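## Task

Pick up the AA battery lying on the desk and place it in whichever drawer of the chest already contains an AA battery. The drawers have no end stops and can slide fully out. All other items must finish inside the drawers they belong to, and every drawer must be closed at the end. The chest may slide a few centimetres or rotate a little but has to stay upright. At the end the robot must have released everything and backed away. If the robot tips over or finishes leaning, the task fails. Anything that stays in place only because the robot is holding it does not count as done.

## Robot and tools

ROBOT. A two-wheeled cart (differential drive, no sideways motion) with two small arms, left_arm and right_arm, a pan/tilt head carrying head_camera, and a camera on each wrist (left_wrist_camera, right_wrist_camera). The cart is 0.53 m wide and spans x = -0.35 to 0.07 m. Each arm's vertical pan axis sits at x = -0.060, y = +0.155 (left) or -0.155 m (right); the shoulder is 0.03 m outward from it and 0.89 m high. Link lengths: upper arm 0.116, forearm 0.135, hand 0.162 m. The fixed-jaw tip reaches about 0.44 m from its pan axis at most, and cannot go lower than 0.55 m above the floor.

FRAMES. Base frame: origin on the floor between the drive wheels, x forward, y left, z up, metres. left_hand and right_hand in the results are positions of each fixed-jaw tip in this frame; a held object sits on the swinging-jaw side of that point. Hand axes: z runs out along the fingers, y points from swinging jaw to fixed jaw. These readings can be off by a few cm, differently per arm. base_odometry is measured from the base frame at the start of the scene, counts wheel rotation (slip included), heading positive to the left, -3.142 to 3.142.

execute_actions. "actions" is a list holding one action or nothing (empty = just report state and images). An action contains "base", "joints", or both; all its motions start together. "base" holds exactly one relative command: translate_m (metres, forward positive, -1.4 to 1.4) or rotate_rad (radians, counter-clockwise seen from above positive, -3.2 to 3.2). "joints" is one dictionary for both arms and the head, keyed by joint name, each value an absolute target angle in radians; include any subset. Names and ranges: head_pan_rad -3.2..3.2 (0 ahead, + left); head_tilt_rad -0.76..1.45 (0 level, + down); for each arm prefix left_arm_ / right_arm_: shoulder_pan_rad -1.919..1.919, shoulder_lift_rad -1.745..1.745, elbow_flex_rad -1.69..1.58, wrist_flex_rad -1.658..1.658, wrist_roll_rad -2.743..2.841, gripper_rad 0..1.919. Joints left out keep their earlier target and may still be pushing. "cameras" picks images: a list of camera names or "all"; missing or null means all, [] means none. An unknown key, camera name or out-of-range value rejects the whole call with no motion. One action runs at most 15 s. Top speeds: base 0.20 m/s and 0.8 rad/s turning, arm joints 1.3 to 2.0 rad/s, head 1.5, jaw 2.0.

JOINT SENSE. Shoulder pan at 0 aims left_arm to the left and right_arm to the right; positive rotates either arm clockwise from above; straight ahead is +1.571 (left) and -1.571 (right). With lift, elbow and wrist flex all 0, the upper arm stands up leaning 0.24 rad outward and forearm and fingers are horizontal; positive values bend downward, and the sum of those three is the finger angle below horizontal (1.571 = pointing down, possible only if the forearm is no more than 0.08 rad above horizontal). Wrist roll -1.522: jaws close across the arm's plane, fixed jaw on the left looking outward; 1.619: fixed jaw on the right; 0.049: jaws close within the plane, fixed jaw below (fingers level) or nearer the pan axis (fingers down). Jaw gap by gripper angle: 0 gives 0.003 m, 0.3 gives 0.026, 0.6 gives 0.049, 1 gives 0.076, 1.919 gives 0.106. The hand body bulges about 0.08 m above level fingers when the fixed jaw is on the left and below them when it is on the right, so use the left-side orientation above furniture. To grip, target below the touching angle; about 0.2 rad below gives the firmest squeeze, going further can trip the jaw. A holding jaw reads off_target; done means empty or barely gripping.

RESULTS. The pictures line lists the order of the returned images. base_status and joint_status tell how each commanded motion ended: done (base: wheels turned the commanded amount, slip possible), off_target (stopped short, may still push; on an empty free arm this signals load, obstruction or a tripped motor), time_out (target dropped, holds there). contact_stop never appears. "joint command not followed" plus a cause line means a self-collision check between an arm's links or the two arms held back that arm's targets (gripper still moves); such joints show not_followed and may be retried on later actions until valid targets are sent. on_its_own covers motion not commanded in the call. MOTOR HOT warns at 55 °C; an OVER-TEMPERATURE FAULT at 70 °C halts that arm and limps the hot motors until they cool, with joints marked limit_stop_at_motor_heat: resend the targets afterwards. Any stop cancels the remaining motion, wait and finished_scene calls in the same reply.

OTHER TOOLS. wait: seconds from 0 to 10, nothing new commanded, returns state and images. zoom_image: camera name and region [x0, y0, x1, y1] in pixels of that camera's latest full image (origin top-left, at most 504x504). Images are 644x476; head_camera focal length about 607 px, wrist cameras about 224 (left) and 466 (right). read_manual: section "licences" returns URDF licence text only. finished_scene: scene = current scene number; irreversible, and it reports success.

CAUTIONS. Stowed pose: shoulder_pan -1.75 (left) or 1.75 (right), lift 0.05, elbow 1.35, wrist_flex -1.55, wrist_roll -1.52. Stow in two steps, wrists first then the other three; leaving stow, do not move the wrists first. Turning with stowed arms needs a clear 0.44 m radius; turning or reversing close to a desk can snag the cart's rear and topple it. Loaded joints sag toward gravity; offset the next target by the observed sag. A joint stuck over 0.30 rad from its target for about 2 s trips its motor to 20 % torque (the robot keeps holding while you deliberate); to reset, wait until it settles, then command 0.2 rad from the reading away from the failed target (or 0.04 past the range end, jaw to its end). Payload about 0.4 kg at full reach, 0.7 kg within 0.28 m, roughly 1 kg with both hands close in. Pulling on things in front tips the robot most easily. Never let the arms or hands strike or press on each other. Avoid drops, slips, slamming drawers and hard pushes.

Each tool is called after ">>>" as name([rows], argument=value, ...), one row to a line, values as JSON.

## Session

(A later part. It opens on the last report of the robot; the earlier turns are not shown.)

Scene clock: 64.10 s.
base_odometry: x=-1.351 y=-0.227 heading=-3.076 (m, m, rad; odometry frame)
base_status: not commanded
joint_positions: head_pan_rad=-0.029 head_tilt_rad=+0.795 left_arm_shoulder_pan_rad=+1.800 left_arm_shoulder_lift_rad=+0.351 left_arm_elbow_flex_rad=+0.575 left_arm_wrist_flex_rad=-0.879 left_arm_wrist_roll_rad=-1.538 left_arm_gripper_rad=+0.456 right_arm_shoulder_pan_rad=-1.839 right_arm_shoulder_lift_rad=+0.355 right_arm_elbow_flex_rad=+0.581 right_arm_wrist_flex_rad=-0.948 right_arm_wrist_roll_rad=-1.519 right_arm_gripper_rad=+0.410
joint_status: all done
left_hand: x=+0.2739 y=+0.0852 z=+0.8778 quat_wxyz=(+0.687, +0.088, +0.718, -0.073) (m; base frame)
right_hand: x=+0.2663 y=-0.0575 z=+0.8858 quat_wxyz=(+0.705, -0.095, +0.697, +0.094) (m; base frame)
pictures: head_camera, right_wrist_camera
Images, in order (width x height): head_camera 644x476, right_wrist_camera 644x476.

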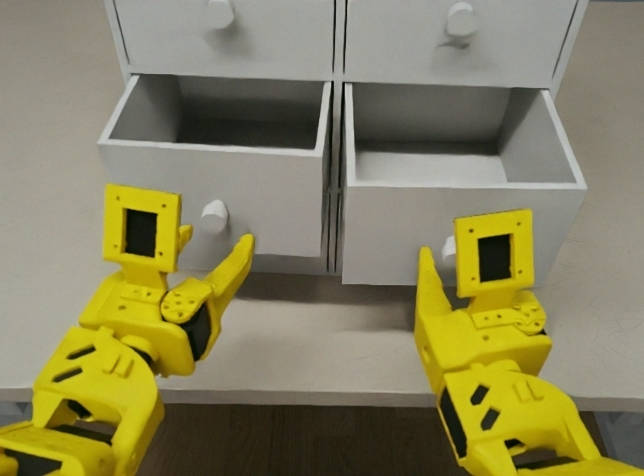

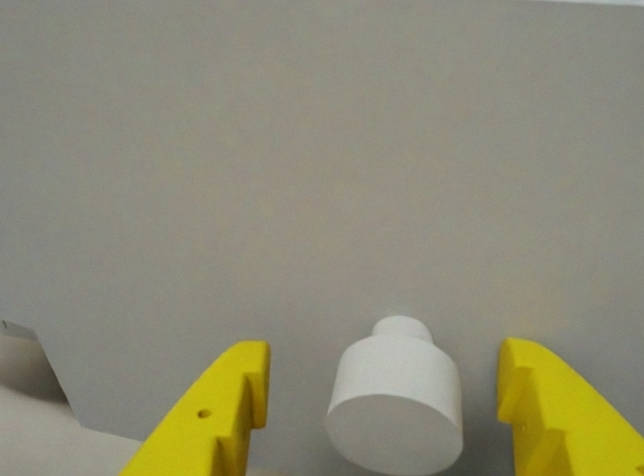

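>>> execute_actions([
  {"base":{"translate_m":-0.01},"joints":{"right_arm_shoulder_lift_rad":-0.55,"right_arm_elbow_flex_rad":1.2}},
], cameras=[])

>>> execute_actions([
  {"base":{"translate_m":0.036},"joints":{"right_arm_shoulder_pan_rad":-0.8}},
], cameras=["head_camera"])

>>> execute_actions([
  {"base":{"translate_m":0.081},"joints":{"right_arm_shoulder_pan_rad":-0.3}},
], cameras=["head_camera","left_wrist_camera"])

Scene clock: 66.63 s.
base_odometry: x=-1.341 y=-0.226 heading=-3.075 (m, m, rad; odometry frame)
base_status: done
joint_positions: head_pan_rad=-0.029 head_tilt_rad=+0.795 left_arm_shoulder_pan_rad=+1.800 left_arm_shoulder_lift_rad=+0.351 left_arm_elbow_flex_rad=+0.575 left_arm_wrist_flex_rad=-0.879 left_arm_wrist_roll_rad=-1.538 left_arm_gripper_rad=+0.456 right_arm_shoulder_pan_rad=-1.839 right_arm_shoulder_lift_rad=-0.523 right_arm_elbow_flex_rad=+1.205 right_arm_wrist_flex_rad=-0.950 right_arm_wrist_roll_rad=-1.519 right_arm_gripper_rad=+0.413
joint_status: all done
left_hand: x=+0.2739 y=+0.0852 z=+0.8778 quat_wxyz=(+0.687, +0.088, +0.718, -0.073) (m; base frame)
right_hand: x=+0.1899 y=-0.0784 z=+0.9667 quat_wxyz=(+0.788, -0.082, +0.601, +0.105) (m; base frame)
pictures: none
No camera images: the call's "cameras" was empty. Leave "cameras" out to get every camera's image.

Scene clock: 68.13 s.
base_odometry: x=-1.377 y=-0.228 heading=-3.076 (m, m, rad; odometry frame)
base_status: done
joint_positions: head_pan_rad=-0.029 head_tilt_rad=+0.795 left_arm_shoulder_pan_rad=+1.800 left_arm_shoulder_lift_rad=+0.351 left_arm_elbow_flex_rad=+0.575 left_arm_wrist_flex_rad=-0.879 left_arm_wrist_roll_rad=-1.538 left_arm_gripper_rad=+0.456 right_arm_shoulder_pan_rad=-0.808 right_arm_shoulder_lift_rad=-0.525 right_arm_elbow_flex_rad=+1.205 right_arm_wrist_flex_rad=-0.950 right_arm_wrist_roll_rad=-1.519 right_arm_gripper_rad=+0.413
joint_status: all done
left_hand: x=+0.2739 y=+0.0852 z=+0.8778 quat_wxyz=(+0.687, +0.088, +0.718, -0.073) (m; base frame)
right_hand: x=+0.1341 y=-0.3299 z=+0.9671 quat_wxyz=(+0.738, +0.225, +0.563, -0.297) (m; base frame)
pictures: head_camera
Images, in order (width x height): head_camera 644x476.

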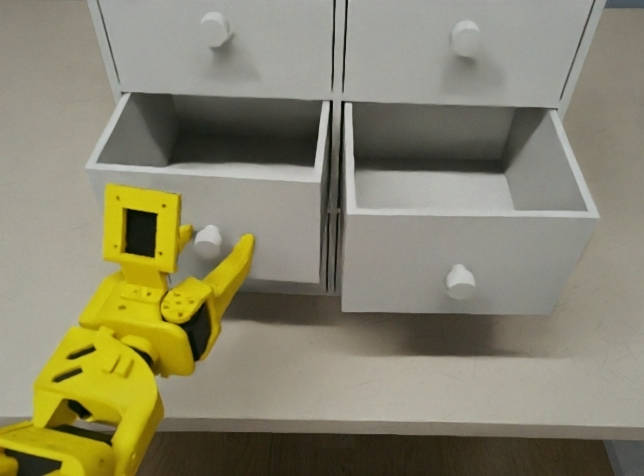

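Scene clock: 69.27 s.
base_odometry: x=-1.458 y=-0.234 heading=-3.076 (m, m, rad; odometry frame)
base_status: done
joint_positions: head_pan_rad=-0.029 head_tilt_rad=+0.795 left_arm_shoulder_pan_rad=+1.800 left_arm_shoulder_lift_rad=+0.351 left_arm_elbow_flex_rad=+0.576 left_arm_wrist_flex_rad=-0.879 left_arm_wrist_roll_rad=-1.538 left_arm_gripper_rad=+0.456 right_arm_shoulder_pan_rad=-0.308 right_arm_shoulder_lift_rad=-0.525 right_arm_elbow_flex_rad=+1.205 right_arm_wrist_flex_rad=-0.950 right_arm_wrist_roll_rad=-1.519 right_arm_gripper_rad=+0.413
joint_status: all done
left_hand: x=+0.2737 y=+0.0852 z=+0.8774 quat_wxyz=(+0.686, +0.088, +0.718, -0.073) (m; base frame)
right_hand: x=+0.0264 y=-0.4016 z=+0.9671 quat_wxyz=(+0.641, +0.357, +0.490, -0.471) (m; base frame)
pictures: head_camera, left_wrist_camera
Images, in order (width x height): head_camera 644x476, left_wrist_camera 644x476.

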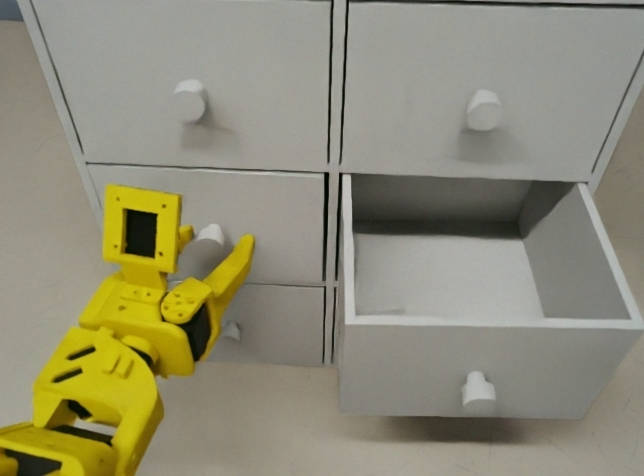

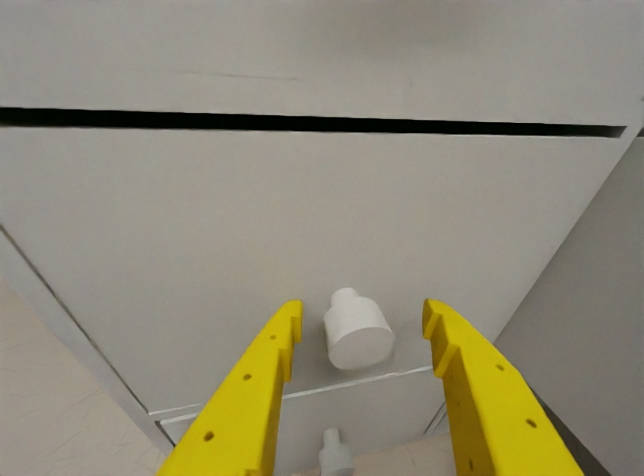

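>>> execute_actions([
  {"base":{"translate_m":0.004}},
], cameras=["head_camera"])

>>> execute_actions([
  {"joints":{"left_arm_shoulder_lift_rad":-0.07,"left_arm_elbow_flex_rad":1.15,"left_arm_wrist_flex_rad":-1.07,"head_pan_rad":1.0,"head_tilt_rad":0.9}},
], cameras=["head_camera","left_wrist_camera"])

Scene clock: 70.93 s.
base_odometry: x=-1.461 y=-0.234 heading=-3.077 (m, m, rad; odometry frame)
base_status: done
joint_positions: head_pan_rad=-0.029 head_tilt_rad=+0.795 left_arm_shoulder_pan_rad=+1.803 left_arm_shoulder_lift_rad=+0.351 left_arm_elbow_flex_rad=+0.583 left_arm_wrist_flex_rad=-0.881 left_arm_wrist_roll_rad=-1.538 left_arm_gripper_rad=+0.456 right_arm_shoulder_pan_rad=-0.308 right_arm_shoulder_lift_rad=-0.525 right_arm_elbow_flex_rad=+1.205 right_arm_wrist_flex_rad=-0.950 right_arm_wrist_roll_rad=-1.519 right_arm_gripper_rad=+0.413
joint_status: not commanded
left_hand: x=+0.2728 y=+0.0843 z=+0.8762 quat_wxyz=(+0.684, +0.090, +0.720, -0.074) (m; base frame)
right_hand: x=+0.0264 y=-0.4016 z=+0.9671 quat_wxyz=(+0.641, +0.357, +0.490, -0.471) (m; base frame)
pictures: head_camera
Images, in order (width x height): head_camera 644x476.

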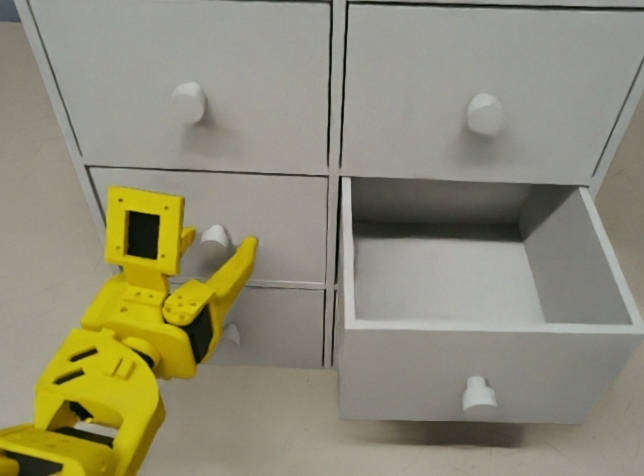

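Scene clock: 72.40 s.
base_odometry: x=-1.461 y=-0.234 heading=-3.077 (m, m, rad; odometry frame)
base_status: not commanded
joint_positions: head_pan_rad=+0.990 head_tilt_rad=+0.895 left_arm_shoulder_pan_rad=+1.801 left_arm_shoulder_lift_rad=-0.034 left_arm_elbow_flex_rad=+1.152 left_arm_wrist_flex_rad=-1.051 left_arm_wrist_roll_rad=-1.538 left_arm_gripper_rad=+0.456 right_arm_shoulder_pan_rad=-0.308 right_arm_shoulder_lift_rad=-0.525 right_arm_elbow_flex_rad=+1.205 right_arm_wrist_flex_rad=-0.950 right_arm_wrist_roll_rad=-1.519 right_arm_gripper_rad=+0.413
joint_status: all done
left_hand: x=+0.2129 y=+0.0989 z=+0.8777 quat_wxyz=(+0.679, +0.090, +0.725, -0.073) (m; base frame)
right_hand: x=+0.0264 y=-0.4016 z=+0.9671 quat_wxyz=(+0.641, +0.357, +0.490, -0.471) (m; base frame)
pictures: head_camera, left_wrist_camera
Images, in order (width x height): head_camera 644x476, left_wrist_camera 644x476.

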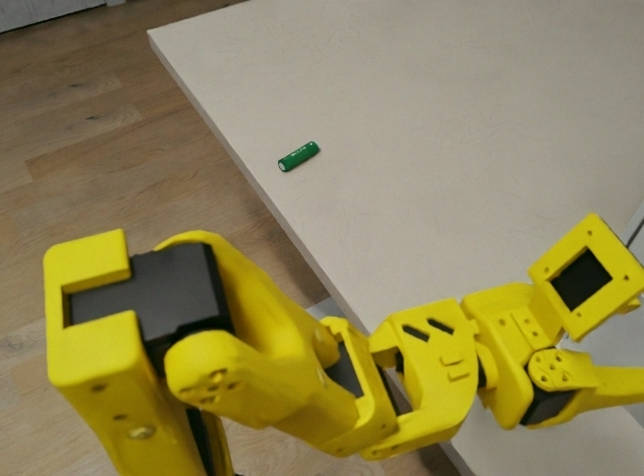

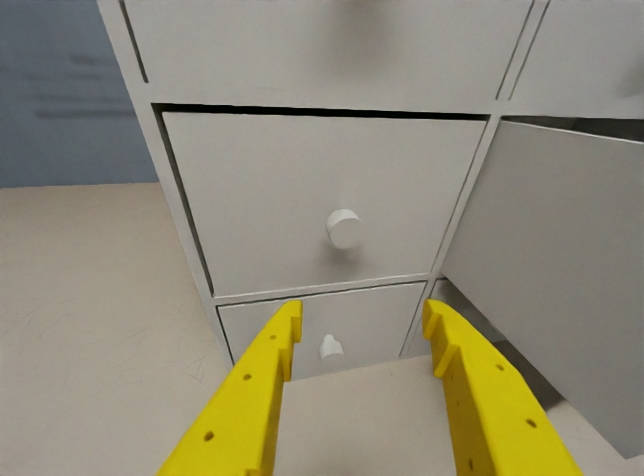

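>>> execute_actions([
  {"joints":{"left_arm_shoulder_pan_rad":0.54,"left_arm_wrist_roll_rad":0.0,"left_arm_wrist_flex_rad":-0.9,"head_pan_rad":0.6,"head_tilt_rad":1.2}},
], cameras=[])

>>> execute_actions([
  {"base":{"translate_m":0.065},"joints":{"left_arm_shoulder_lift_rad":0.2,"left_arm_elbow_flex_rad":-0.4,"left_arm_wrist_flex_rad":0.4,"left_arm_wrist_roll_rad":0.665}},
], cameras=["head_camera"])

Scene clock: 79.17 s.
base_odometry: x=-1.461 y=-0.234 heading=-3.077 (m, m, rad; odometry frame)
base_status: not commanded
joint_positions: head_pan_rad=+0.610 head_tilt_rad=+1.195 left_arm_shoulder_pan_rad=+0.546 left_arm_shoulder_lift_rad=-0.034 left_arm_elbow_flex_rad=+1.152 left_arm_wrist_flex_rad=-0.904 left_arm_wrist_roll_rad=-0.009 left_arm_gripper_rad=+0.456 right_arm_shoulder_pan_rad=-0.308 right_arm_shoulder_lift_rad=-0.525 right_arm_elbow_flex_rad=+1.205 right_arm_wrist_flex_rad=-0.950 right_arm_wrist_roll_rad=-1.519 right_arm_gripper_rad=+0.413
joint_status: all done
left_hand: x=+0.0821 y=+0.3887 z=+0.8467 quat_wxyz=(+0.609, -0.743, +0.232, -0.152) (m; base frame)
right_hand: x=+0.0264 y=-0.4016 z=+0.9671 quat_wxyz=(+0.641, +0.357, +0.490, -0.471) (m; base frame)
pictures: none
No camera images: the call's "cameras" was empty. Leave "cameras" out to get every camera's image.

Scene clock: 80.87 s.
base_odometry: x=-1.526 y=-0.238 heading=-3.077 (m, m, rad; odometry frame)
base_status: done
joint_positions: head_pan_rad=+0.610 head_tilt_rad=+1.195 left_arm_shoulder_pan_rad=+0.545 left_arm_shoulder_lift_rad=+0.210 left_arm_elbow_flex_rad=-0.362 left_arm_wrist_flex_rad=+0.395 left_arm_wrist_roll_rad=+0.657 left_arm_gripper_rad=+0.456 right_arm_shoulder_pan_rad=-0.306 right_arm_shoulder_lift_rad=-0.525 right_arm_elbow_flex_rad=+1.205 right_arm_wrist_flex_rad=-0.950 right_arm_wrist_roll_rad=-1.519 right_arm_gripper_rad=+0.413
joint_status: all done
left_hand: x=+0.1349 y=+0.4673 z=+0.9791 quat_wxyz=(+0.517, -0.787, -0.025, -0.336) (m; base frame)
right_hand: x=+0.0261 y=-0.4017 z=+0.9671 quat_wxyz=(+0.641, +0.357, +0.489, -0.471) (m; base frame)
pictures: head_camera
Images, in order (width x height): head_camera 644x476.

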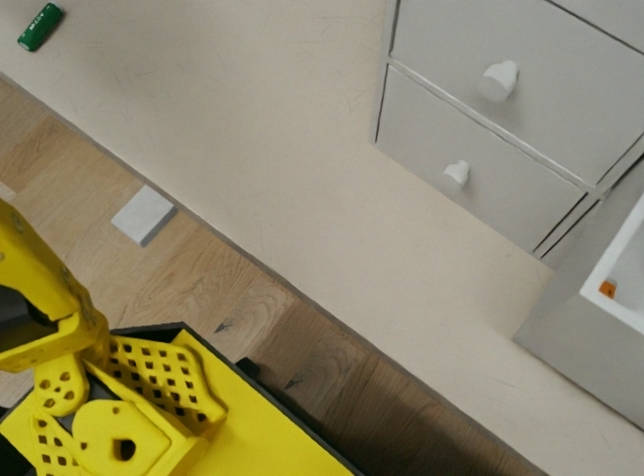

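>>> execute_actions([
  {"base":{"translate_m":0.035},"joints":{"left_arm_shoulder_pan_rad":0.488,"left_arm_shoulder_lift_rad":1.01,"left_arm_elbow_flex_rad":-0.915,"left_arm_wrist_flex_rad":1.15,"left_arm_wrist_roll_rad":0.62,"head_pan_rad":1.15,"head_tilt_rad":0.85}},
], cameras=["head_camera","left_wrist_camera"])

Scene clock: 83.83 s.
base_odometry: x=-1.562 y=-0.240 heading=-3.078 (m, m, rad; odometry frame)
base_status: done
joint_positions: head_pan_rad=+1.140 head_tilt_rad=+0.865 left_arm_shoulder_pan_rad=+0.491 left_arm_shoulder_lift_rad=+1.029 left_arm_elbow_flex_rad=-0.882 left_arm_wrist_flex_rad=+1.142 left_arm_wrist_roll_rad=+0.629 left_arm_gripper_rad=+0.456 right_arm_shoulder_pan_rad=-0.306 right_arm_shoulder_lift_rad=-0.525 right_arm_elbow_flex_rad=+1.205 right_arm_wrist_flex_rad=-0.950 right_arm_wrist_roll_rad=-1.519 right_arm_gripper_rad=+0.413
joint_status: all done
left_hand: x=+0.0922 y=+0.4296 z=+0.7575 quat_wxyz=(+0.121, -0.989, -0.044, -0.072) (m; base frame)
right_hand: x=+0.0261 y=-0.4017 z=+0.9671 quat_wxyz=(+0.641, +0.357, +0.489, -0.471) (m; base frame)
pictures: head_camera, left_wrist_camera
Images, in order (width x height): head_camera 644x476, left_wrist_camera 644x476.

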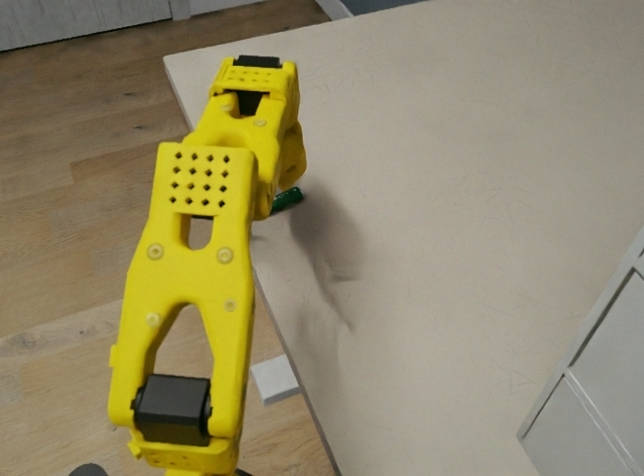

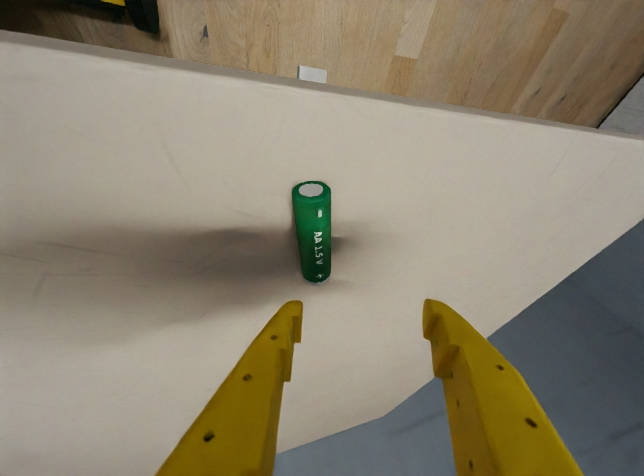

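>>> execute_actions([
  {"joints":{"left_arm_shoulder_lift_rad":1.10,"left_arm_wrist_flex_rad":1.08}},
], cameras=["left_wrist_camera"])

Scene clock: 85.87 s.
base_odometry: x=-1.562 y=-0.240 heading=-3.078 (m, m, rad; odometry frame)
base_status: not commanded
joint_positions: head_pan_rad=+1.140 head_tilt_rad=+0.865 left_arm_shoulder_pan_rad=+0.491 left_arm_shoulder_lift_rad=+1.118 left_arm_elbow_flex_rad=-0.885 left_arm_wrist_flex_rad=+1.092 left_arm_wrist_roll_rad=+0.629 left_arm_gripper_rad=+0.456 right_arm_shoulder_pan_rad=-0.306 right_arm_shoulder_lift_rad=-0.525 right_arm_elbow_flex_rad=+1.205 right_arm_wrist_flex_rad=-0.950 right_arm_wrist_roll_rad=-1.519 right_arm_gripper_rad=+0.413
joint_status: all done
left_hand: x=+0.0900 y=+0.4254 z=+0.7348 quat_wxyz=(+0.106, -0.991, -0.044, -0.063) (m; base frame)
right_hand: x=+0.0261 y=-0.4017 z=+0.9671 quat_wxyz=(+0.641, +0.357, +0.489, -0.471) (m; base frame)
pictures: left_wrist_camera
Images, in order (width x height): left_wrist_camera 644x476.

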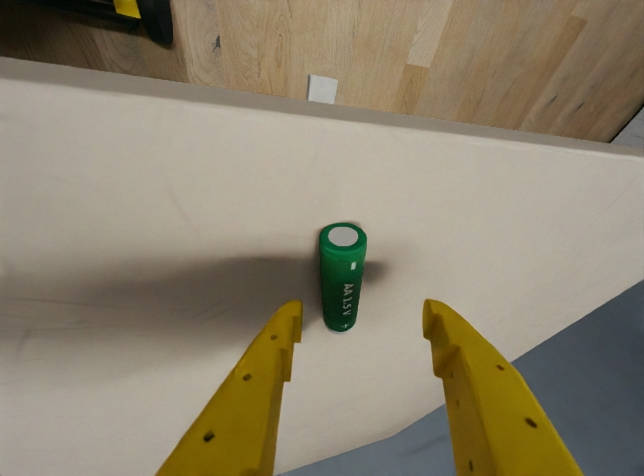

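>>> execute_actions([
  {"joints":{"left_arm_shoulder_lift_rad":1.165,"left_arm_wrist_flex_rad":0.99,"left_arm_gripper_rad":0.38}},
], cameras=["left_wrist_camera","head_camera"])

Scene clock: 87.97 s.
base_odometry: x=-1.562 y=-0.240 heading=-3.078 (m, m, rad; odometry frame)
base_status: not commanded
joint_positions: head_pan_rad=+1.140 head_tilt_rad=+0.865 left_arm_shoulder_pan_rad=+0.491 left_arm_shoulder_lift_rad=+1.178 left_arm_elbow_flex_rad=-0.887 left_arm_wrist_flex_rad=+1.003 left_arm_wrist_roll_rad=+0.629 left_arm_gripper_rad=+0.386 right_arm_shoulder_pan_rad=-0.306 right_arm_shoulder_lift_rad=-0.525 right_arm_elbow_flex_rad=+1.205 right_arm_wrist_flex_rad=-0.950 right_arm_wrist_roll_rad=-1.519 right_arm_gripper_rad=+0.413
joint_status: all done
left_hand: x=+0.0920 y=+0.4292 z=+0.7214 quat_wxyz=(+0.119, -0.989, -0.044, -0.071) (m; base frame)
right_hand: x=+0.0261 y=-0.4017 z=+0.9671 quat_wxyz=(+0.641, +0.357, +0.489, -0.471) (m; base frame)
pictures: head_camera, left_wrist_camera
Images, in order (width x height): head_camera 644x476, left_wrist_camera 644x476.

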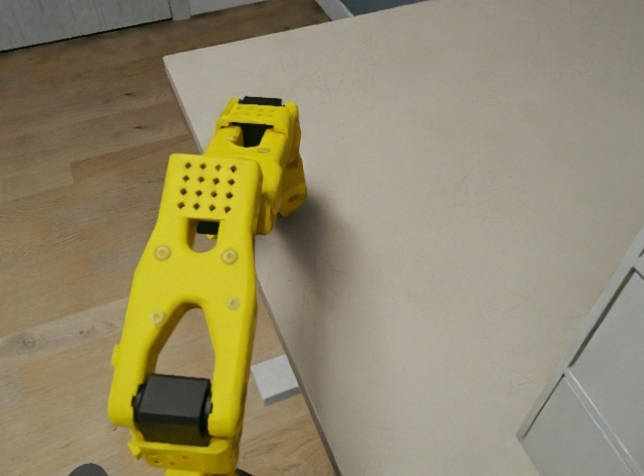

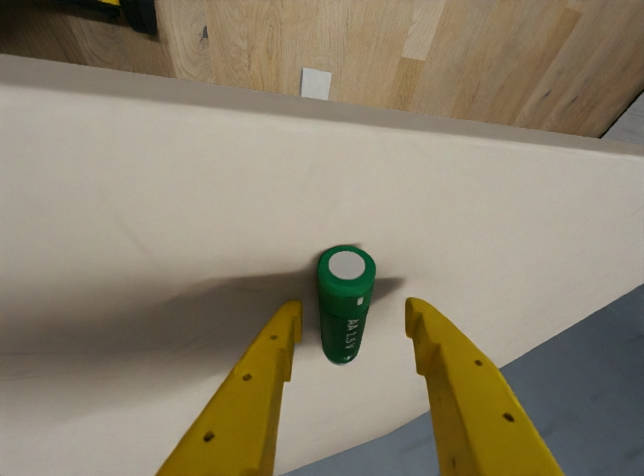

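>>> execute_actions([
  {"joints":{"left_arm_gripper_rad":0.0}},
], cameras=["left_wrist_camera"])

>>> execute_actions([
  {"joints":{"left_arm_shoulder_lift_rad":1.05}},
], cameras=["left_wrist_camera"])

Scene clock: 89.83 s.
base_odometry: x=-1.562 y=-0.240 heading=-3.078 (m, m, rad; odometry frame)
base_status: not commanded
joint_positions: head_pan_rad=+1.140 head_tilt_rad=+0.865 left_arm_shoulder_pan_rad=+0.491 left_arm_shoulder_lift_rad=+1.178 left_arm_elbow_flex_rad=-0.887 left_arm_wrist_flex_rad=+1.001 left_arm_wrist_roll_rad=+0.629 left_arm_gripper_rad=+0.151 right_arm_shoulder_pan_rad=-0.306 right_arm_shoulder_lift_rad=-0.525 right_arm_elbow_flex_rad=+1.205 right_arm_wrist_flex_rad=-0.950 right_arm_wrist_roll_rad=-1.519 right_arm_gripper_rad=+0.413
joint_status: left_arm_gripper_rad off_target (ended at +0.151, target +0.000)
left_hand: x=+0.0921 y=+0.4295 z=+0.7214 quat_wxyz=(+0.119, -0.989, -0.044, -0.071) (m; base frame)
right_hand: x=+0.0261 y=-0.4017 z=+0.9671 quat_wxyz=(+0.641, +0.357, +0.489, -0.471) (m; base frame)
pictures: left_wrist_camera
Images, in order (width x height): left_wrist_camera 644x476.

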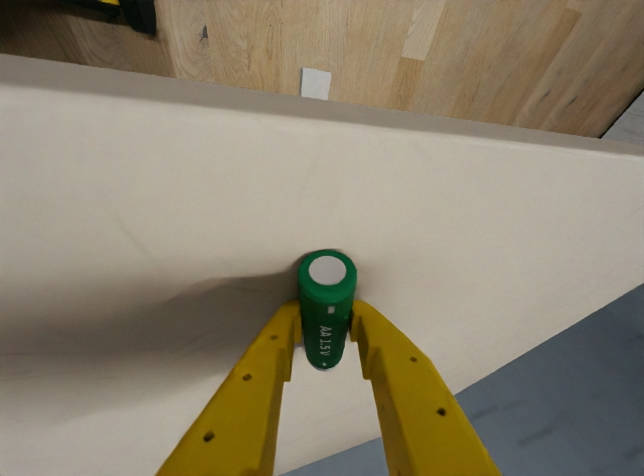

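Scene clock: 90.57 s.
base_odometry: x=-1.562 y=-0.240 heading=-3.078 (m, m, rad; odometry frame)
base_status: not commanded
joint_positions: head_pan_rad=+1.140 head_tilt_rad=+0.865 left_arm_shoulder_pan_rad=+0.491 left_arm_shoulder_lift_rad=+1.120 left_arm_elbow_flex_rad=-0.887 left_arm_wrist_flex_rad=+1.001 left_arm_wrist_roll_rad=+0.629 left_arm_gripper_rad=+0.151 right_arm_shoulder_pan_rad=-0.306 right_arm_shoulder_lift_rad=-0.525 right_arm_elbow_flex_rad=+1.205 right_arm_wrist_flex_rad=-0.950 right_arm_wrist_roll_rad=-1.519 right_arm_gripper_rad=+0.413
joint_status: all done
left_hand: x=+0.0966 y=+0.4379 z=+0.7382 quat_wxyz=(+0.144, -0.985, -0.044, -0.086) (m; base frame)
right_hand: x=+0.0261 y=-0.4017 z=+0.9671 quat_wxyz=(+0.641, +0.357, +0.489, -0.471) (m; base frame)
pictures: left_wrist_camera
Images, in order (width x height): left_wrist_camera 644x476.

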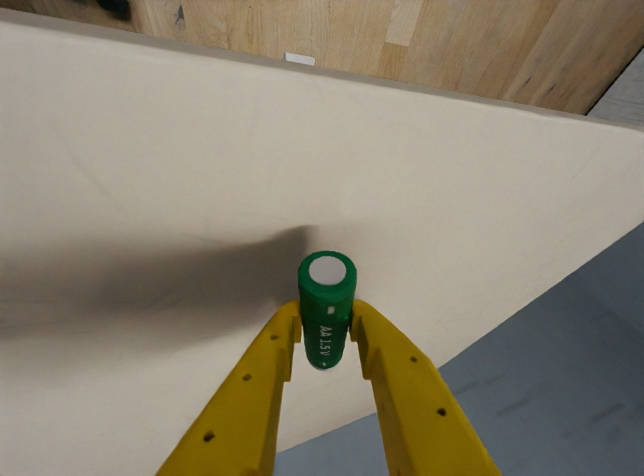

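>>> execute_actions([
  {"base":{"translate_m":-0.33},"joints":{"left_arm_shoulder_lift_rad":-0.15,"left_arm_elbow_flex_rad":-0.61,"left_arm_wrist_flex_rad":1.3,"left_arm_wrist_roll_rad":0.12,"head_pan_rad":0.5,"head_tilt_rad":0.75}},
], cameras=[])

>>> execute_actions([
  {"base":{"rotate_rad":-1.2},"joints":{"left_arm_shoulder_pan_rad":1.68,"left_arm_wrist_flex_rad":1.64}},
], cameras=["head_camera"])

>>> execute_actions([
  {"base":{"translate_m":0.263}},
], cameras=["head_camera"])

>>> execute_actions([
  {"base":{"rotate_rad":1.19},"joints":{"head_pan_rad":0.44,"head_tilt_rad":0.7}},
], cameras=["left_wrist_camera","head_camera"])

Scene clock: 95.30 s.
base_odometry: x=-1.233 y=-0.219 heading=-3.076 (m, m, rad; odometry frame)
base_status: done
joint_positions: head_pan_rad=+0.510 head_tilt_rad=+0.764 left_arm_shoulder_pan_rad=+0.491 left_arm_shoulder_lift_rad=-0.111 left_arm_elbow_flex_rad=-0.605 left_arm_wrist_flex_rad=+1.297 left_arm_wrist_roll_rad=+0.129 left_arm_gripper_rad=+0.151 right_arm_shoulder_pan_rad=-0.306 right_arm_shoulder_lift_rad=-0.525 right_arm_elbow_flex_rad=+1.205 right_arm_wrist_flex_rad=-0.950 right_arm_wrist_roll_rad=-1.519 right_arm_gripper_rad=+0.413
joint_status: all done
left_hand: x=+0.0701 y=+0.3961 z=+1.0066 quat_wxyz=(+0.455, -0.862, +0.180, -0.134) (m; base frame)
right_hand: x=+0.0261 y=-0.4017 z=+0.9671 quat_wxyz=(+0.641, +0.357, +0.489, -0.471) (m; base frame)
pictures: none
No camera images: the call's "cameras" was empty. Leave "cameras" out to get every camera's image.

Scene clock: 97.50 s.
base_odometry: x=-1.232 y=-0.219 heading=+2.008 (m, m, rad; odometry frame)
base_status: done
joint_positions: head_pan_rad=+0.510 head_tilt_rad=+0.764 left_arm_shoulder_pan_rad=+1.674 left_arm_shoulder_lift_rad=-0.111 left_arm_elbow_flex_rad=-0.605 left_arm_wrist_flex_rad=+1.635 left_arm_wrist_roll_rad=+0.129 left_arm_gripper_rad=+0.151 right_arm_shoulder_pan_rad=-0.306 right_arm_shoulder_lift_rad=-0.525 right_arm_elbow_flex_rad=+1.205 right_arm_wrist_flex_rad=-0.950 right_arm_wrist_roll_rad=-1.519 right_arm_gripper_rad=+0.413
joint_status: all done
left_hand: x=+0.1739 y=+0.1298 z=+0.9690 quat_wxyz=(+0.205, -0.662, +0.677, -0.246) (m; base frame)
right_hand: x=+0.0261 y=-0.4017 z=+0.9671 quat_wxyz=(+0.641, +0.357, +0.489, -0.471) (m; base frame)
pictures: head_camera
Images, in order (width x height): head_camera 644x476.

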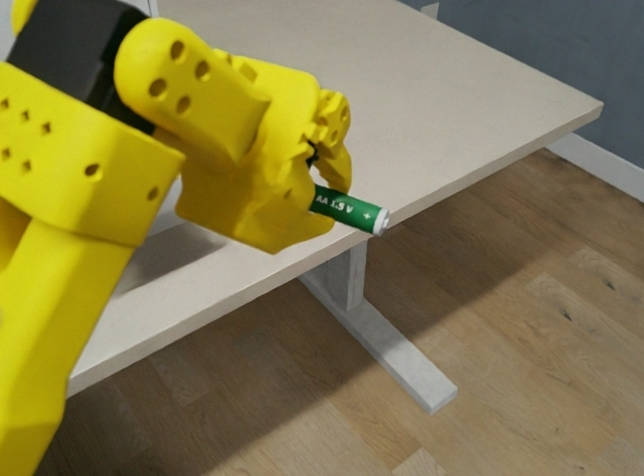

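Scene clock: 99.67 s.
base_odometry: x=-1.343 y=+0.020 heading=+2.006 (m, m, rad; odometry frame)
base_status: done
joint_positions: head_pan_rad=+0.510 head_tilt_rad=+0.764 left_arm_shoulder_pan_rad=+1.674 left_arm_shoulder_lift_rad=-0.115 left_arm_elbow_flex_rad=-0.605 left_arm_wrist_flex_rad=+1.636 left_arm_wrist_roll_rad=+0.129 left_arm_gripper_rad=+0.151 right_arm_shoulder_pan_rad=-0.306 right_arm_shoulder_lift_rad=-0.525 right_arm_elbow_flex_rad=+1.205 right_arm_wrist_flex_rad=-0.950 right_arm_wrist_roll_rad=-1.519 right_arm_gripper_rad=+0.413
joint_status: not commanded
left_hand: x=+0.1734 y=+0.1298 z=+0.9698 quat_wxyz=(+0.206, -0.662, +0.677, -0.247) (m; base frame)
right_hand: x=+0.0261 y=-0.4017 z=+0.9671 quat_wxyz=(+0.641, +0.357, +0.489, -0.471) (m; base frame)
pictures: head_camera
Images, in order (width x height): head_camera 644x476.

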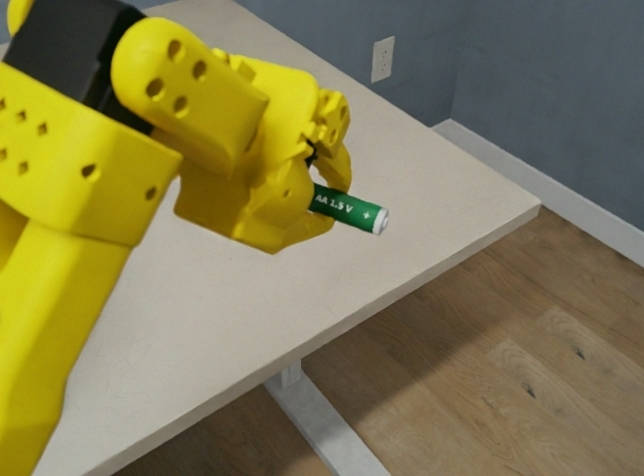

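Scene clock: 101.87 s.
base_odometry: x=-1.343 y=+0.019 heading=-3.088 (m, m, rad; odometry frame)
base_status: done
joint_positions: head_pan_rad=+0.450 head_tilt_rad=+0.714 left_arm_shoulder_pan_rad=+1.674 left_arm_shoulder_lift_rad=-0.115 left_arm_elbow_flex_rad=-0.605 left_arm_wrist_flex_rad=+1.636 left_arm_wrist_roll_rad=+0.129 left_arm_gripper_rad=+0.151 right_arm_shoulder_pan_rad=-0.306 right_arm_shoulder_lift_rad=-0.525 right_arm_elbow_flex_rad=+1.205 right_arm_wrist_flex_rad=-0.950 right_arm_wrist_roll_rad=-1.519 right_arm_gripper_rad=+0.413
joint_status: all done
left_hand: x=+0.1734 y=+0.1298 z=+0.9698 quat_wxyz=(+0.206, -0.662, +0.677, -0.247) (m; base frame)
right_hand: x=+0.0261 y=-0.4017 z=+0.9671 quat_wxyz=(+0.641, +0.357, +0.489, -0.471) (m; base frame)
pictures: head_camera, left_wrist_camera
Images, in order (width x height): head_camera 644x476, left_wrist_camera 644x476.

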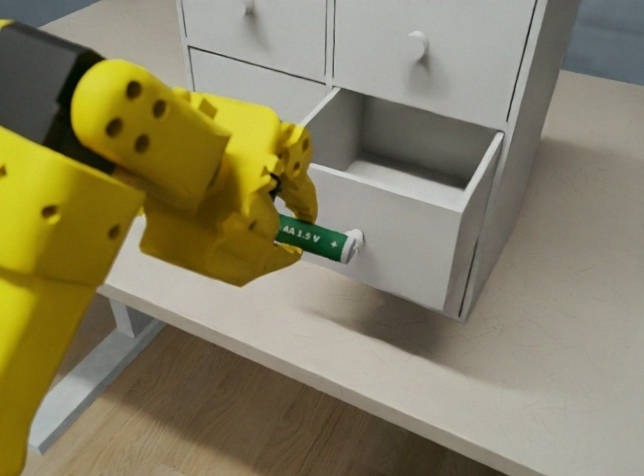

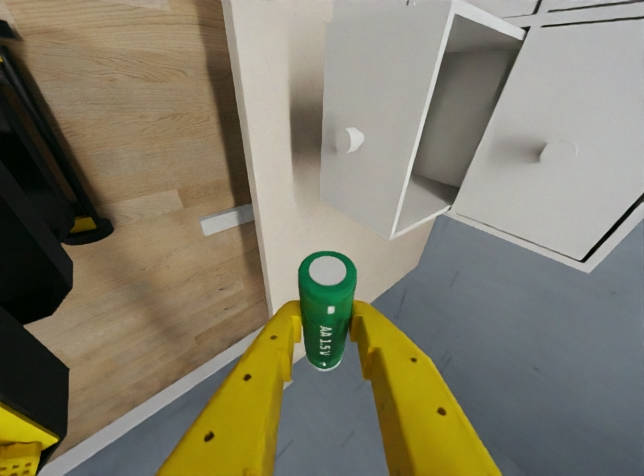

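>>> execute_actions(actions=[])

Scene clock: 107.30 s.
base_odometry: x=-1.343 y=+0.019 heading=-3.088 (m, m, rad; odometry frame)
base_status: done
joint_positions: head_pan_rad=+0.450 head_tilt_rad=+0.714 left_arm_shoulder_pan_rad=+1.674 left_arm_shoulder_lift_rad=-0.115 left_arm_elbow_flex_rad=-0.605 left_arm_wrist_flex_rad=+1.636 left_arm_wrist_roll_rad=+0.129 left_arm_gripper_rad=+0.151 right_arm_shoulder_pan_rad=-0.306 right_arm_shoulder_lift_rad=-0.525 right_arm_elbow_flex_rad=+1.205 right_arm_wrist_flex_rad=-0.950 right_arm_wrist_roll_rad=-1.519 right_arm_gripper_rad=+0.413
joint_status: all done
left_hand: x=+0.1734 y=+0.1298 z=+0.9698 quat_wxyz=(+0.206, -0.662, +0.677, -0.247) (m; base frame)
right_hand: x=+0.0261 y=-0.4017 z=+0.9671 quat_wxyz=(+0.641, +0.357, +0.489, -0.471) (m; base frame)
pictures: head_camera, left_wrist_camera, right_wrist_camera
Images, in order (width x height): head_camera 644x476, left_wrist_camera 644x476, right_wrist_camera 644x476.

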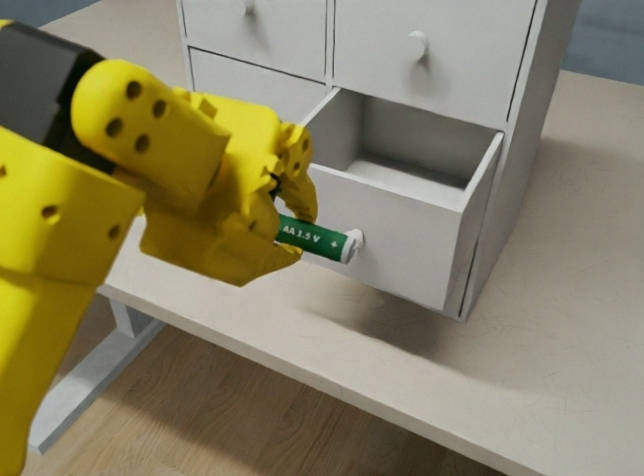

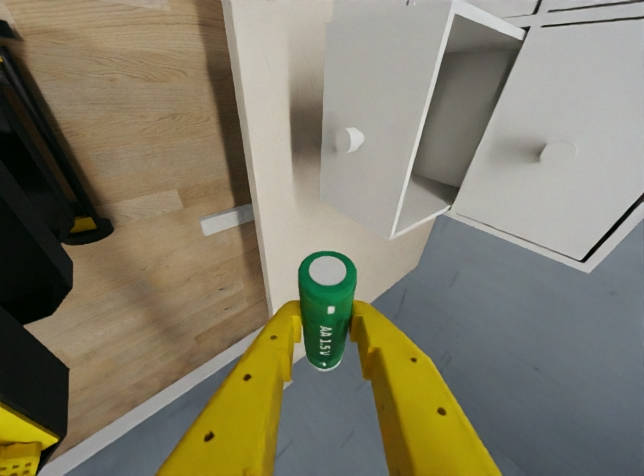

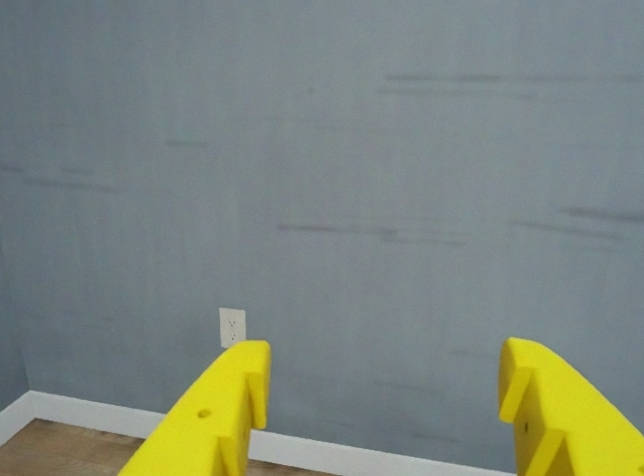

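>>> execute_actions([
  {"base":{"translate_m":0.145},"joints":{"head_pan_rad":0.55,"head_tilt_rad":0.85}},
], cameras=["head_camera","left_wrist_camera"])

Scene clock: 116.73 s.
base_odometry: x=-1.488 y=+0.011 heading=-3.087 (m, m, rad; odometry frame)
base_status: done
joint_positions: head_pan_rad=+0.540 head_tilt_rad=+0.845 left_arm_shoulder_pan_rad=+1.674 left_arm_shoulder_lift_rad=-0.115 left_arm_elbow_flex_rad=-0.605 left_arm_wrist_flex_rad=+1.636 left_arm_wrist_roll_rad=+0.129 left_arm_gripper_rad=+0.151 right_arm_shoulder_pan_rad=-0.306 right_arm_shoulder_lift_rad=-0.525 right_arm_elbow_flex_rad=+1.205 right_arm_wrist_flex_rad=-0.950 right_arm_wrist_roll_rad=-1.519 right_arm_gripper_rad=+0.413
joint_status: all done
left_hand: x=+0.1734 y=+0.1298 z=+0.9698 quat_wxyz=(+0.206, -0.662, +0.677, -0.247) (m; base frame)
right_hand: x=+0.0261 y=-0.4017 z=+0.9671 quat_wxyz=(+0.641, +0.357, +0.489, -0.471) (m; base frame)
pictures: head_camera, left_wrist_camera
Images, in order (width x height): head_camera 644x476, left_wrist_camera 644x476.

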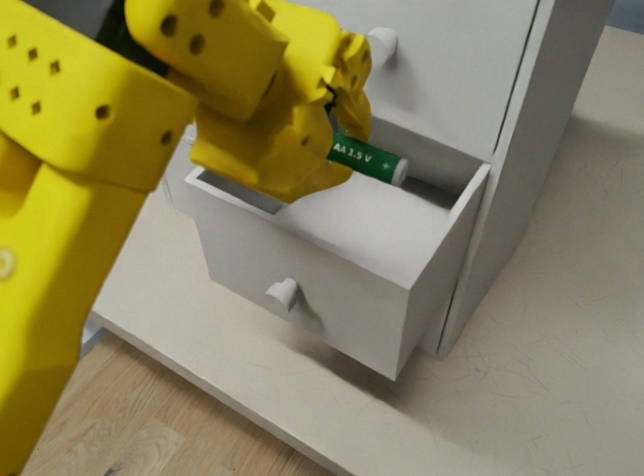

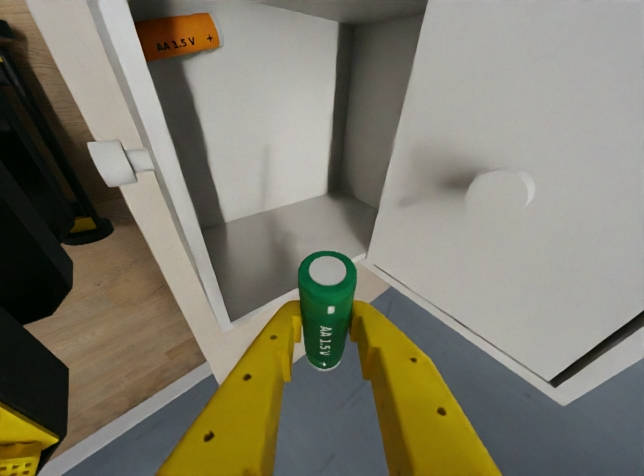

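>>> execute_actions([
  {"base":{"translate_m":0.02},"joints":{"left_arm_shoulder_pan_rad":1.65,"left_arm_shoulder_lift_rad":0.05,"left_arm_elbow_flex_rad":-0.41,"left_arm_wrist_flex_rad":1.545}},
], cameras=["head_camera","left_wrist_camera"])

Scene clock: 121.37 s.
base_odometry: x=-1.508 y=+0.010 heading=-3.087 (m, m, rad; odometry frame)
base_status: done
joint_positions: head_pan_rad=+0.540 head_tilt_rad=+0.845 left_arm_shoulder_pan_rad=+1.657 left_arm_shoulder_lift_rad=+0.060 left_arm_elbow_flex_rad=-0.404 left_arm_wrist_flex_rad=+1.558 left_arm_wrist_roll_rad=+0.129 left_arm_gripper_rad=+0.151 right_arm_shoulder_pan_rad=-0.306 right_arm_shoulder_lift_rad=-0.525 right_arm_elbow_flex_rad=+1.205 right_arm_wrist_flex_rad=-0.950 right_arm_wrist_roll_rad=-1.519 right_arm_gripper_rad=+0.413
joint_status: all done
left_hand: x=+0.1780 y=+0.1334 z=+0.9020 quat_wxyz=(+0.115, -0.694, +0.698, -0.136) (m; base frame)
right_hand: x=+0.0261 y=-0.4017 z=+0.9671 quat_wxyz=(+0.641, +0.357, +0.489, -0.471) (m; base frame)
pictures: head_camera, left_wrist_camera
Images, in order (width x height): head_camera 644x476, left_wrist_camera 644x476.

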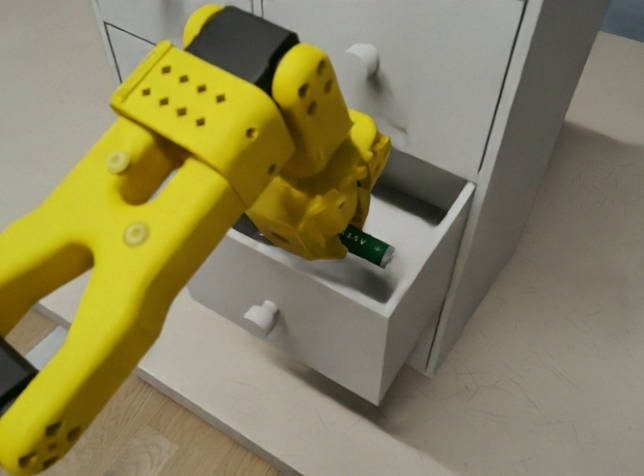

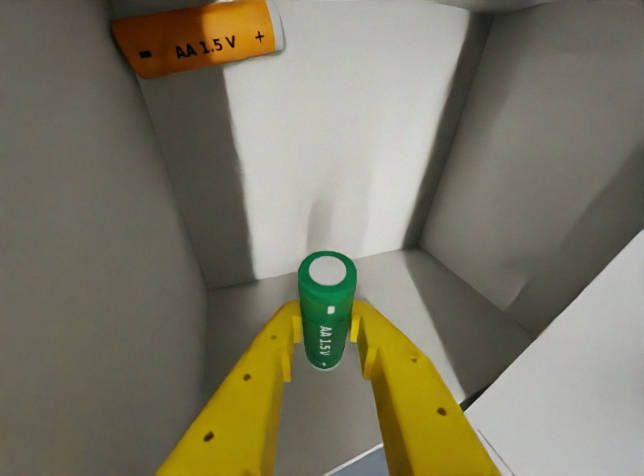

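>>> execute_actions([
  {"joints":{"left_arm_shoulder_lift_rad":0.205,"left_arm_wrist_flex_rad":1.43}},
], cameras=["head_camera","left_wrist_camera"])

Scene clock: 124.40 s.
base_odometry: x=-1.508 y=+0.010 heading=-3.087 (m, m, rad; odometry frame)
base_status: not commanded
joint_positions: head_pan_rad=+0.540 head_tilt_rad=+0.845 left_arm_shoulder_pan_rad=+1.657 left_arm_shoulder_lift_rad=+0.215 left_arm_elbow_flex_rad=-0.404 left_arm_wrist_flex_rad=+1.443 left_arm_wrist_roll_rad=+0.129 left_arm_gripper_rad=+0.151 right_arm_shoulder_pan_rad=-0.306 right_arm_shoulder_lift_rad=-0.525 right_arm_elbow_flex_rad=+1.205 right_arm_wrist_flex_rad=-0.950 right_arm_wrist_roll_rad=-1.519 right_arm_gripper_rad=+0.413
joint_status: all done
left_hand: x=+0.1948 y=+0.1319 z=+0.8735 quat_wxyz=(+0.102, -0.696, +0.700, -0.121) (m; base frame)
right_hand: x=+0.0261 y=-0.4017 z=+0.9671 quat_wxyz=(+0.641, +0.357, +0.489, -0.471) (m; base frame)
pictures: head_camera, left_wrist_camera
Images, in order (width x height): head_camera 644x476, left_wrist_camera 644x476.

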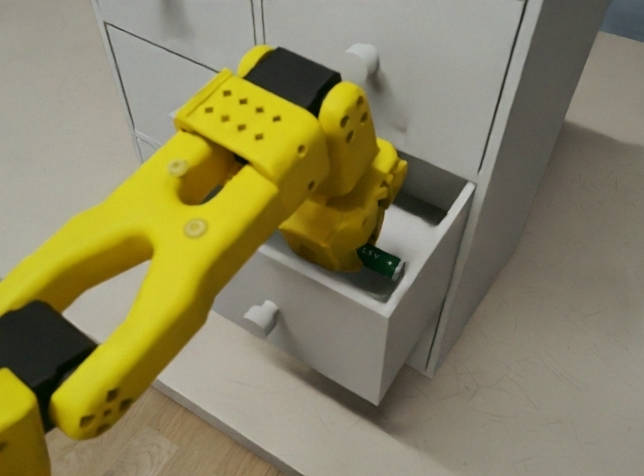

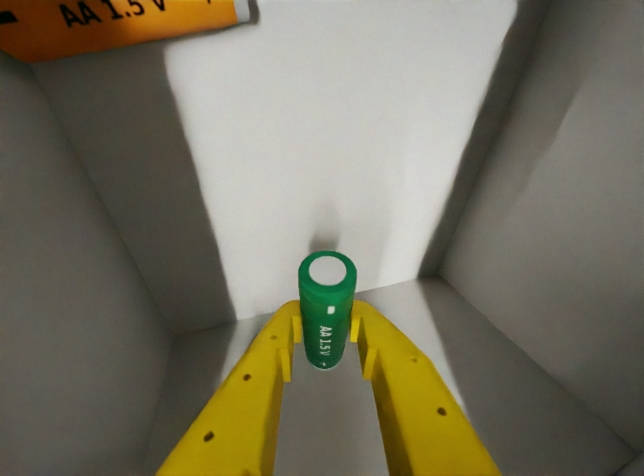

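>>> execute_actions([
  {"joints":{"left_arm_shoulder_pan_rad":1.64,"left_arm_shoulder_lift_rad":0.28,"left_arm_elbow_flex_rad":-0.345,"left_arm_wrist_flex_rad":1.32}},
], cameras=["head_camera","left_wrist_camera"])

Scene clock: 126.00 s.
base_odometry: x=-1.508 y=+0.010 heading=-3.087 (m, m, rad; odometry frame)
base_status: not commanded
joint_positions: head_pan_rad=+0.540 head_tilt_rad=+0.845 left_arm_shoulder_pan_rad=+1.646 left_arm_shoulder_lift_rad=+0.293 left_arm_elbow_flex_rad=-0.338 left_arm_wrist_flex_rad=+1.334 left_arm_wrist_roll_rad=+0.129 left_arm_gripper_rad=+0.151 right_arm_shoulder_pan_rad=-0.306 right_arm_shoulder_lift_rad=-0.525 right_arm_elbow_flex_rad=+1.205 right_arm_wrist_flex_rad=-0.950 right_arm_wrist_roll_rad=-1.519 right_arm_gripper_rad=+0.413
joint_status: all done
left_hand: x=+0.2005 y=+0.1343 z=+0.8486 quat_wxyz=(+0.091, -0.702, +0.698, -0.107) (m; base frame)
right_hand: x=+0.0261 y=-0.4017 z=+0.9671 quat_wxyz=(+0.641, +0.357, +0.489, -0.471) (m; base frame)
pictures: head_camera, left_wrist_camera
Images, in order (width x height): head_camera 644x476, left_wrist_camera 644x476.

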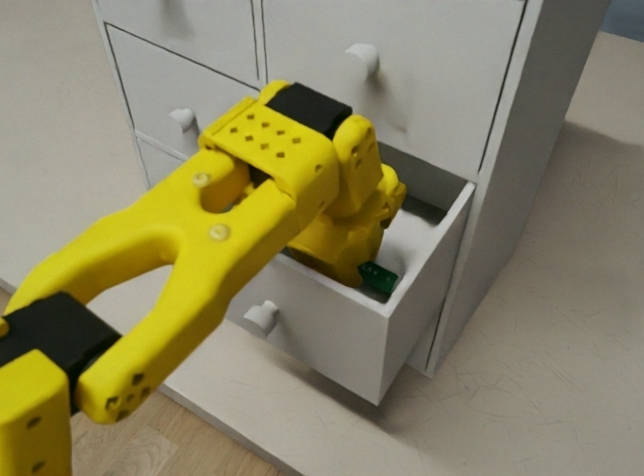

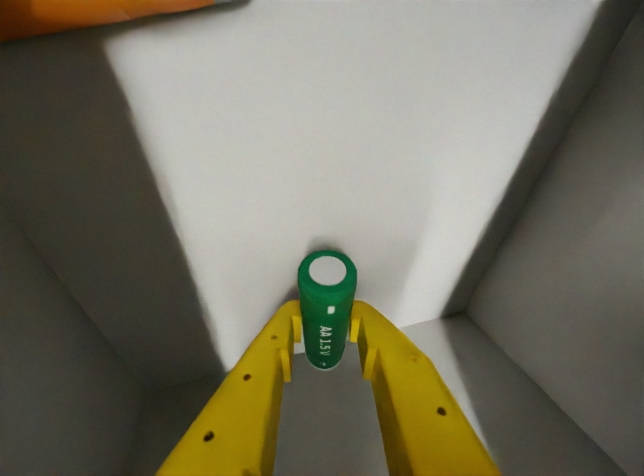

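>>> execute_actions([
  {"joints":{"left_arm_shoulder_lift_rad":0.31,"left_arm_elbow_flex_rad":-0.315,"left_arm_wrist_flex_rad":1.27}},
], cameras=["head_camera","left_wrist_camera"])

Scene clock: 128.63 s.
base_odometry: x=-1.508 y=+0.010 heading=-3.087 (m, m, rad; odometry frame)
base_status: not commanded
joint_positions: head_pan_rad=+0.540 head_tilt_rad=+0.845 left_arm_shoulder_pan_rad=+1.645 left_arm_shoulder_lift_rad=+0.316 left_arm_elbow_flex_rad=-0.313 left_arm_wrist_flex_rad=+1.284 left_arm_wrist_roll_rad=+0.129 left_arm_gripper_rad=+0.151 right_arm_shoulder_pan_rad=-0.306 right_arm_shoulder_lift_rad=-0.525 right_arm_elbow_flex_rad=+1.205 right_arm_wrist_flex_rad=-0.950 right_arm_wrist_roll_rad=-1.519 right_arm_gripper_rad=+0.413
joint_status: all done
left_hand: x=+0.2036 y=+0.1344 z=+0.8409 quat_wxyz=(+0.092, -0.702, +0.698, -0.108) (m; base frame)
right_hand: x=+0.0261 y=-0.4017 z=+0.9671 quat_wxyz=(+0.641, +0.357, +0.489, -0.471) (m; base frame)
pictures: head_camera, left_wrist_camera
Images, in order (width x height): head_camera 644x476, left_wrist_camera 644x476.

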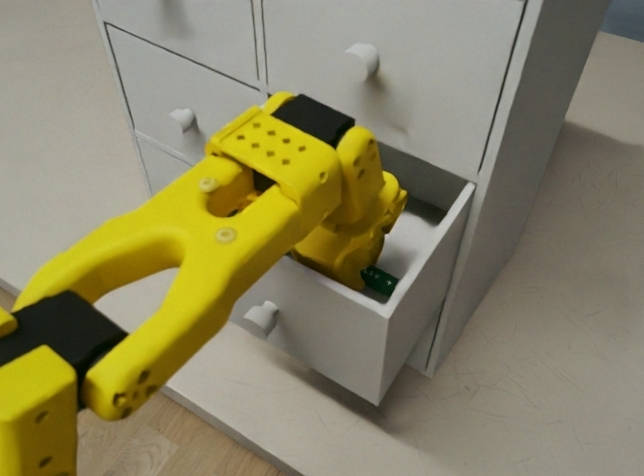

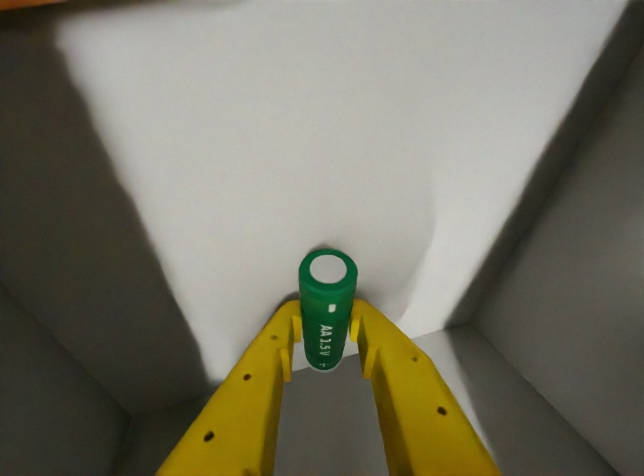

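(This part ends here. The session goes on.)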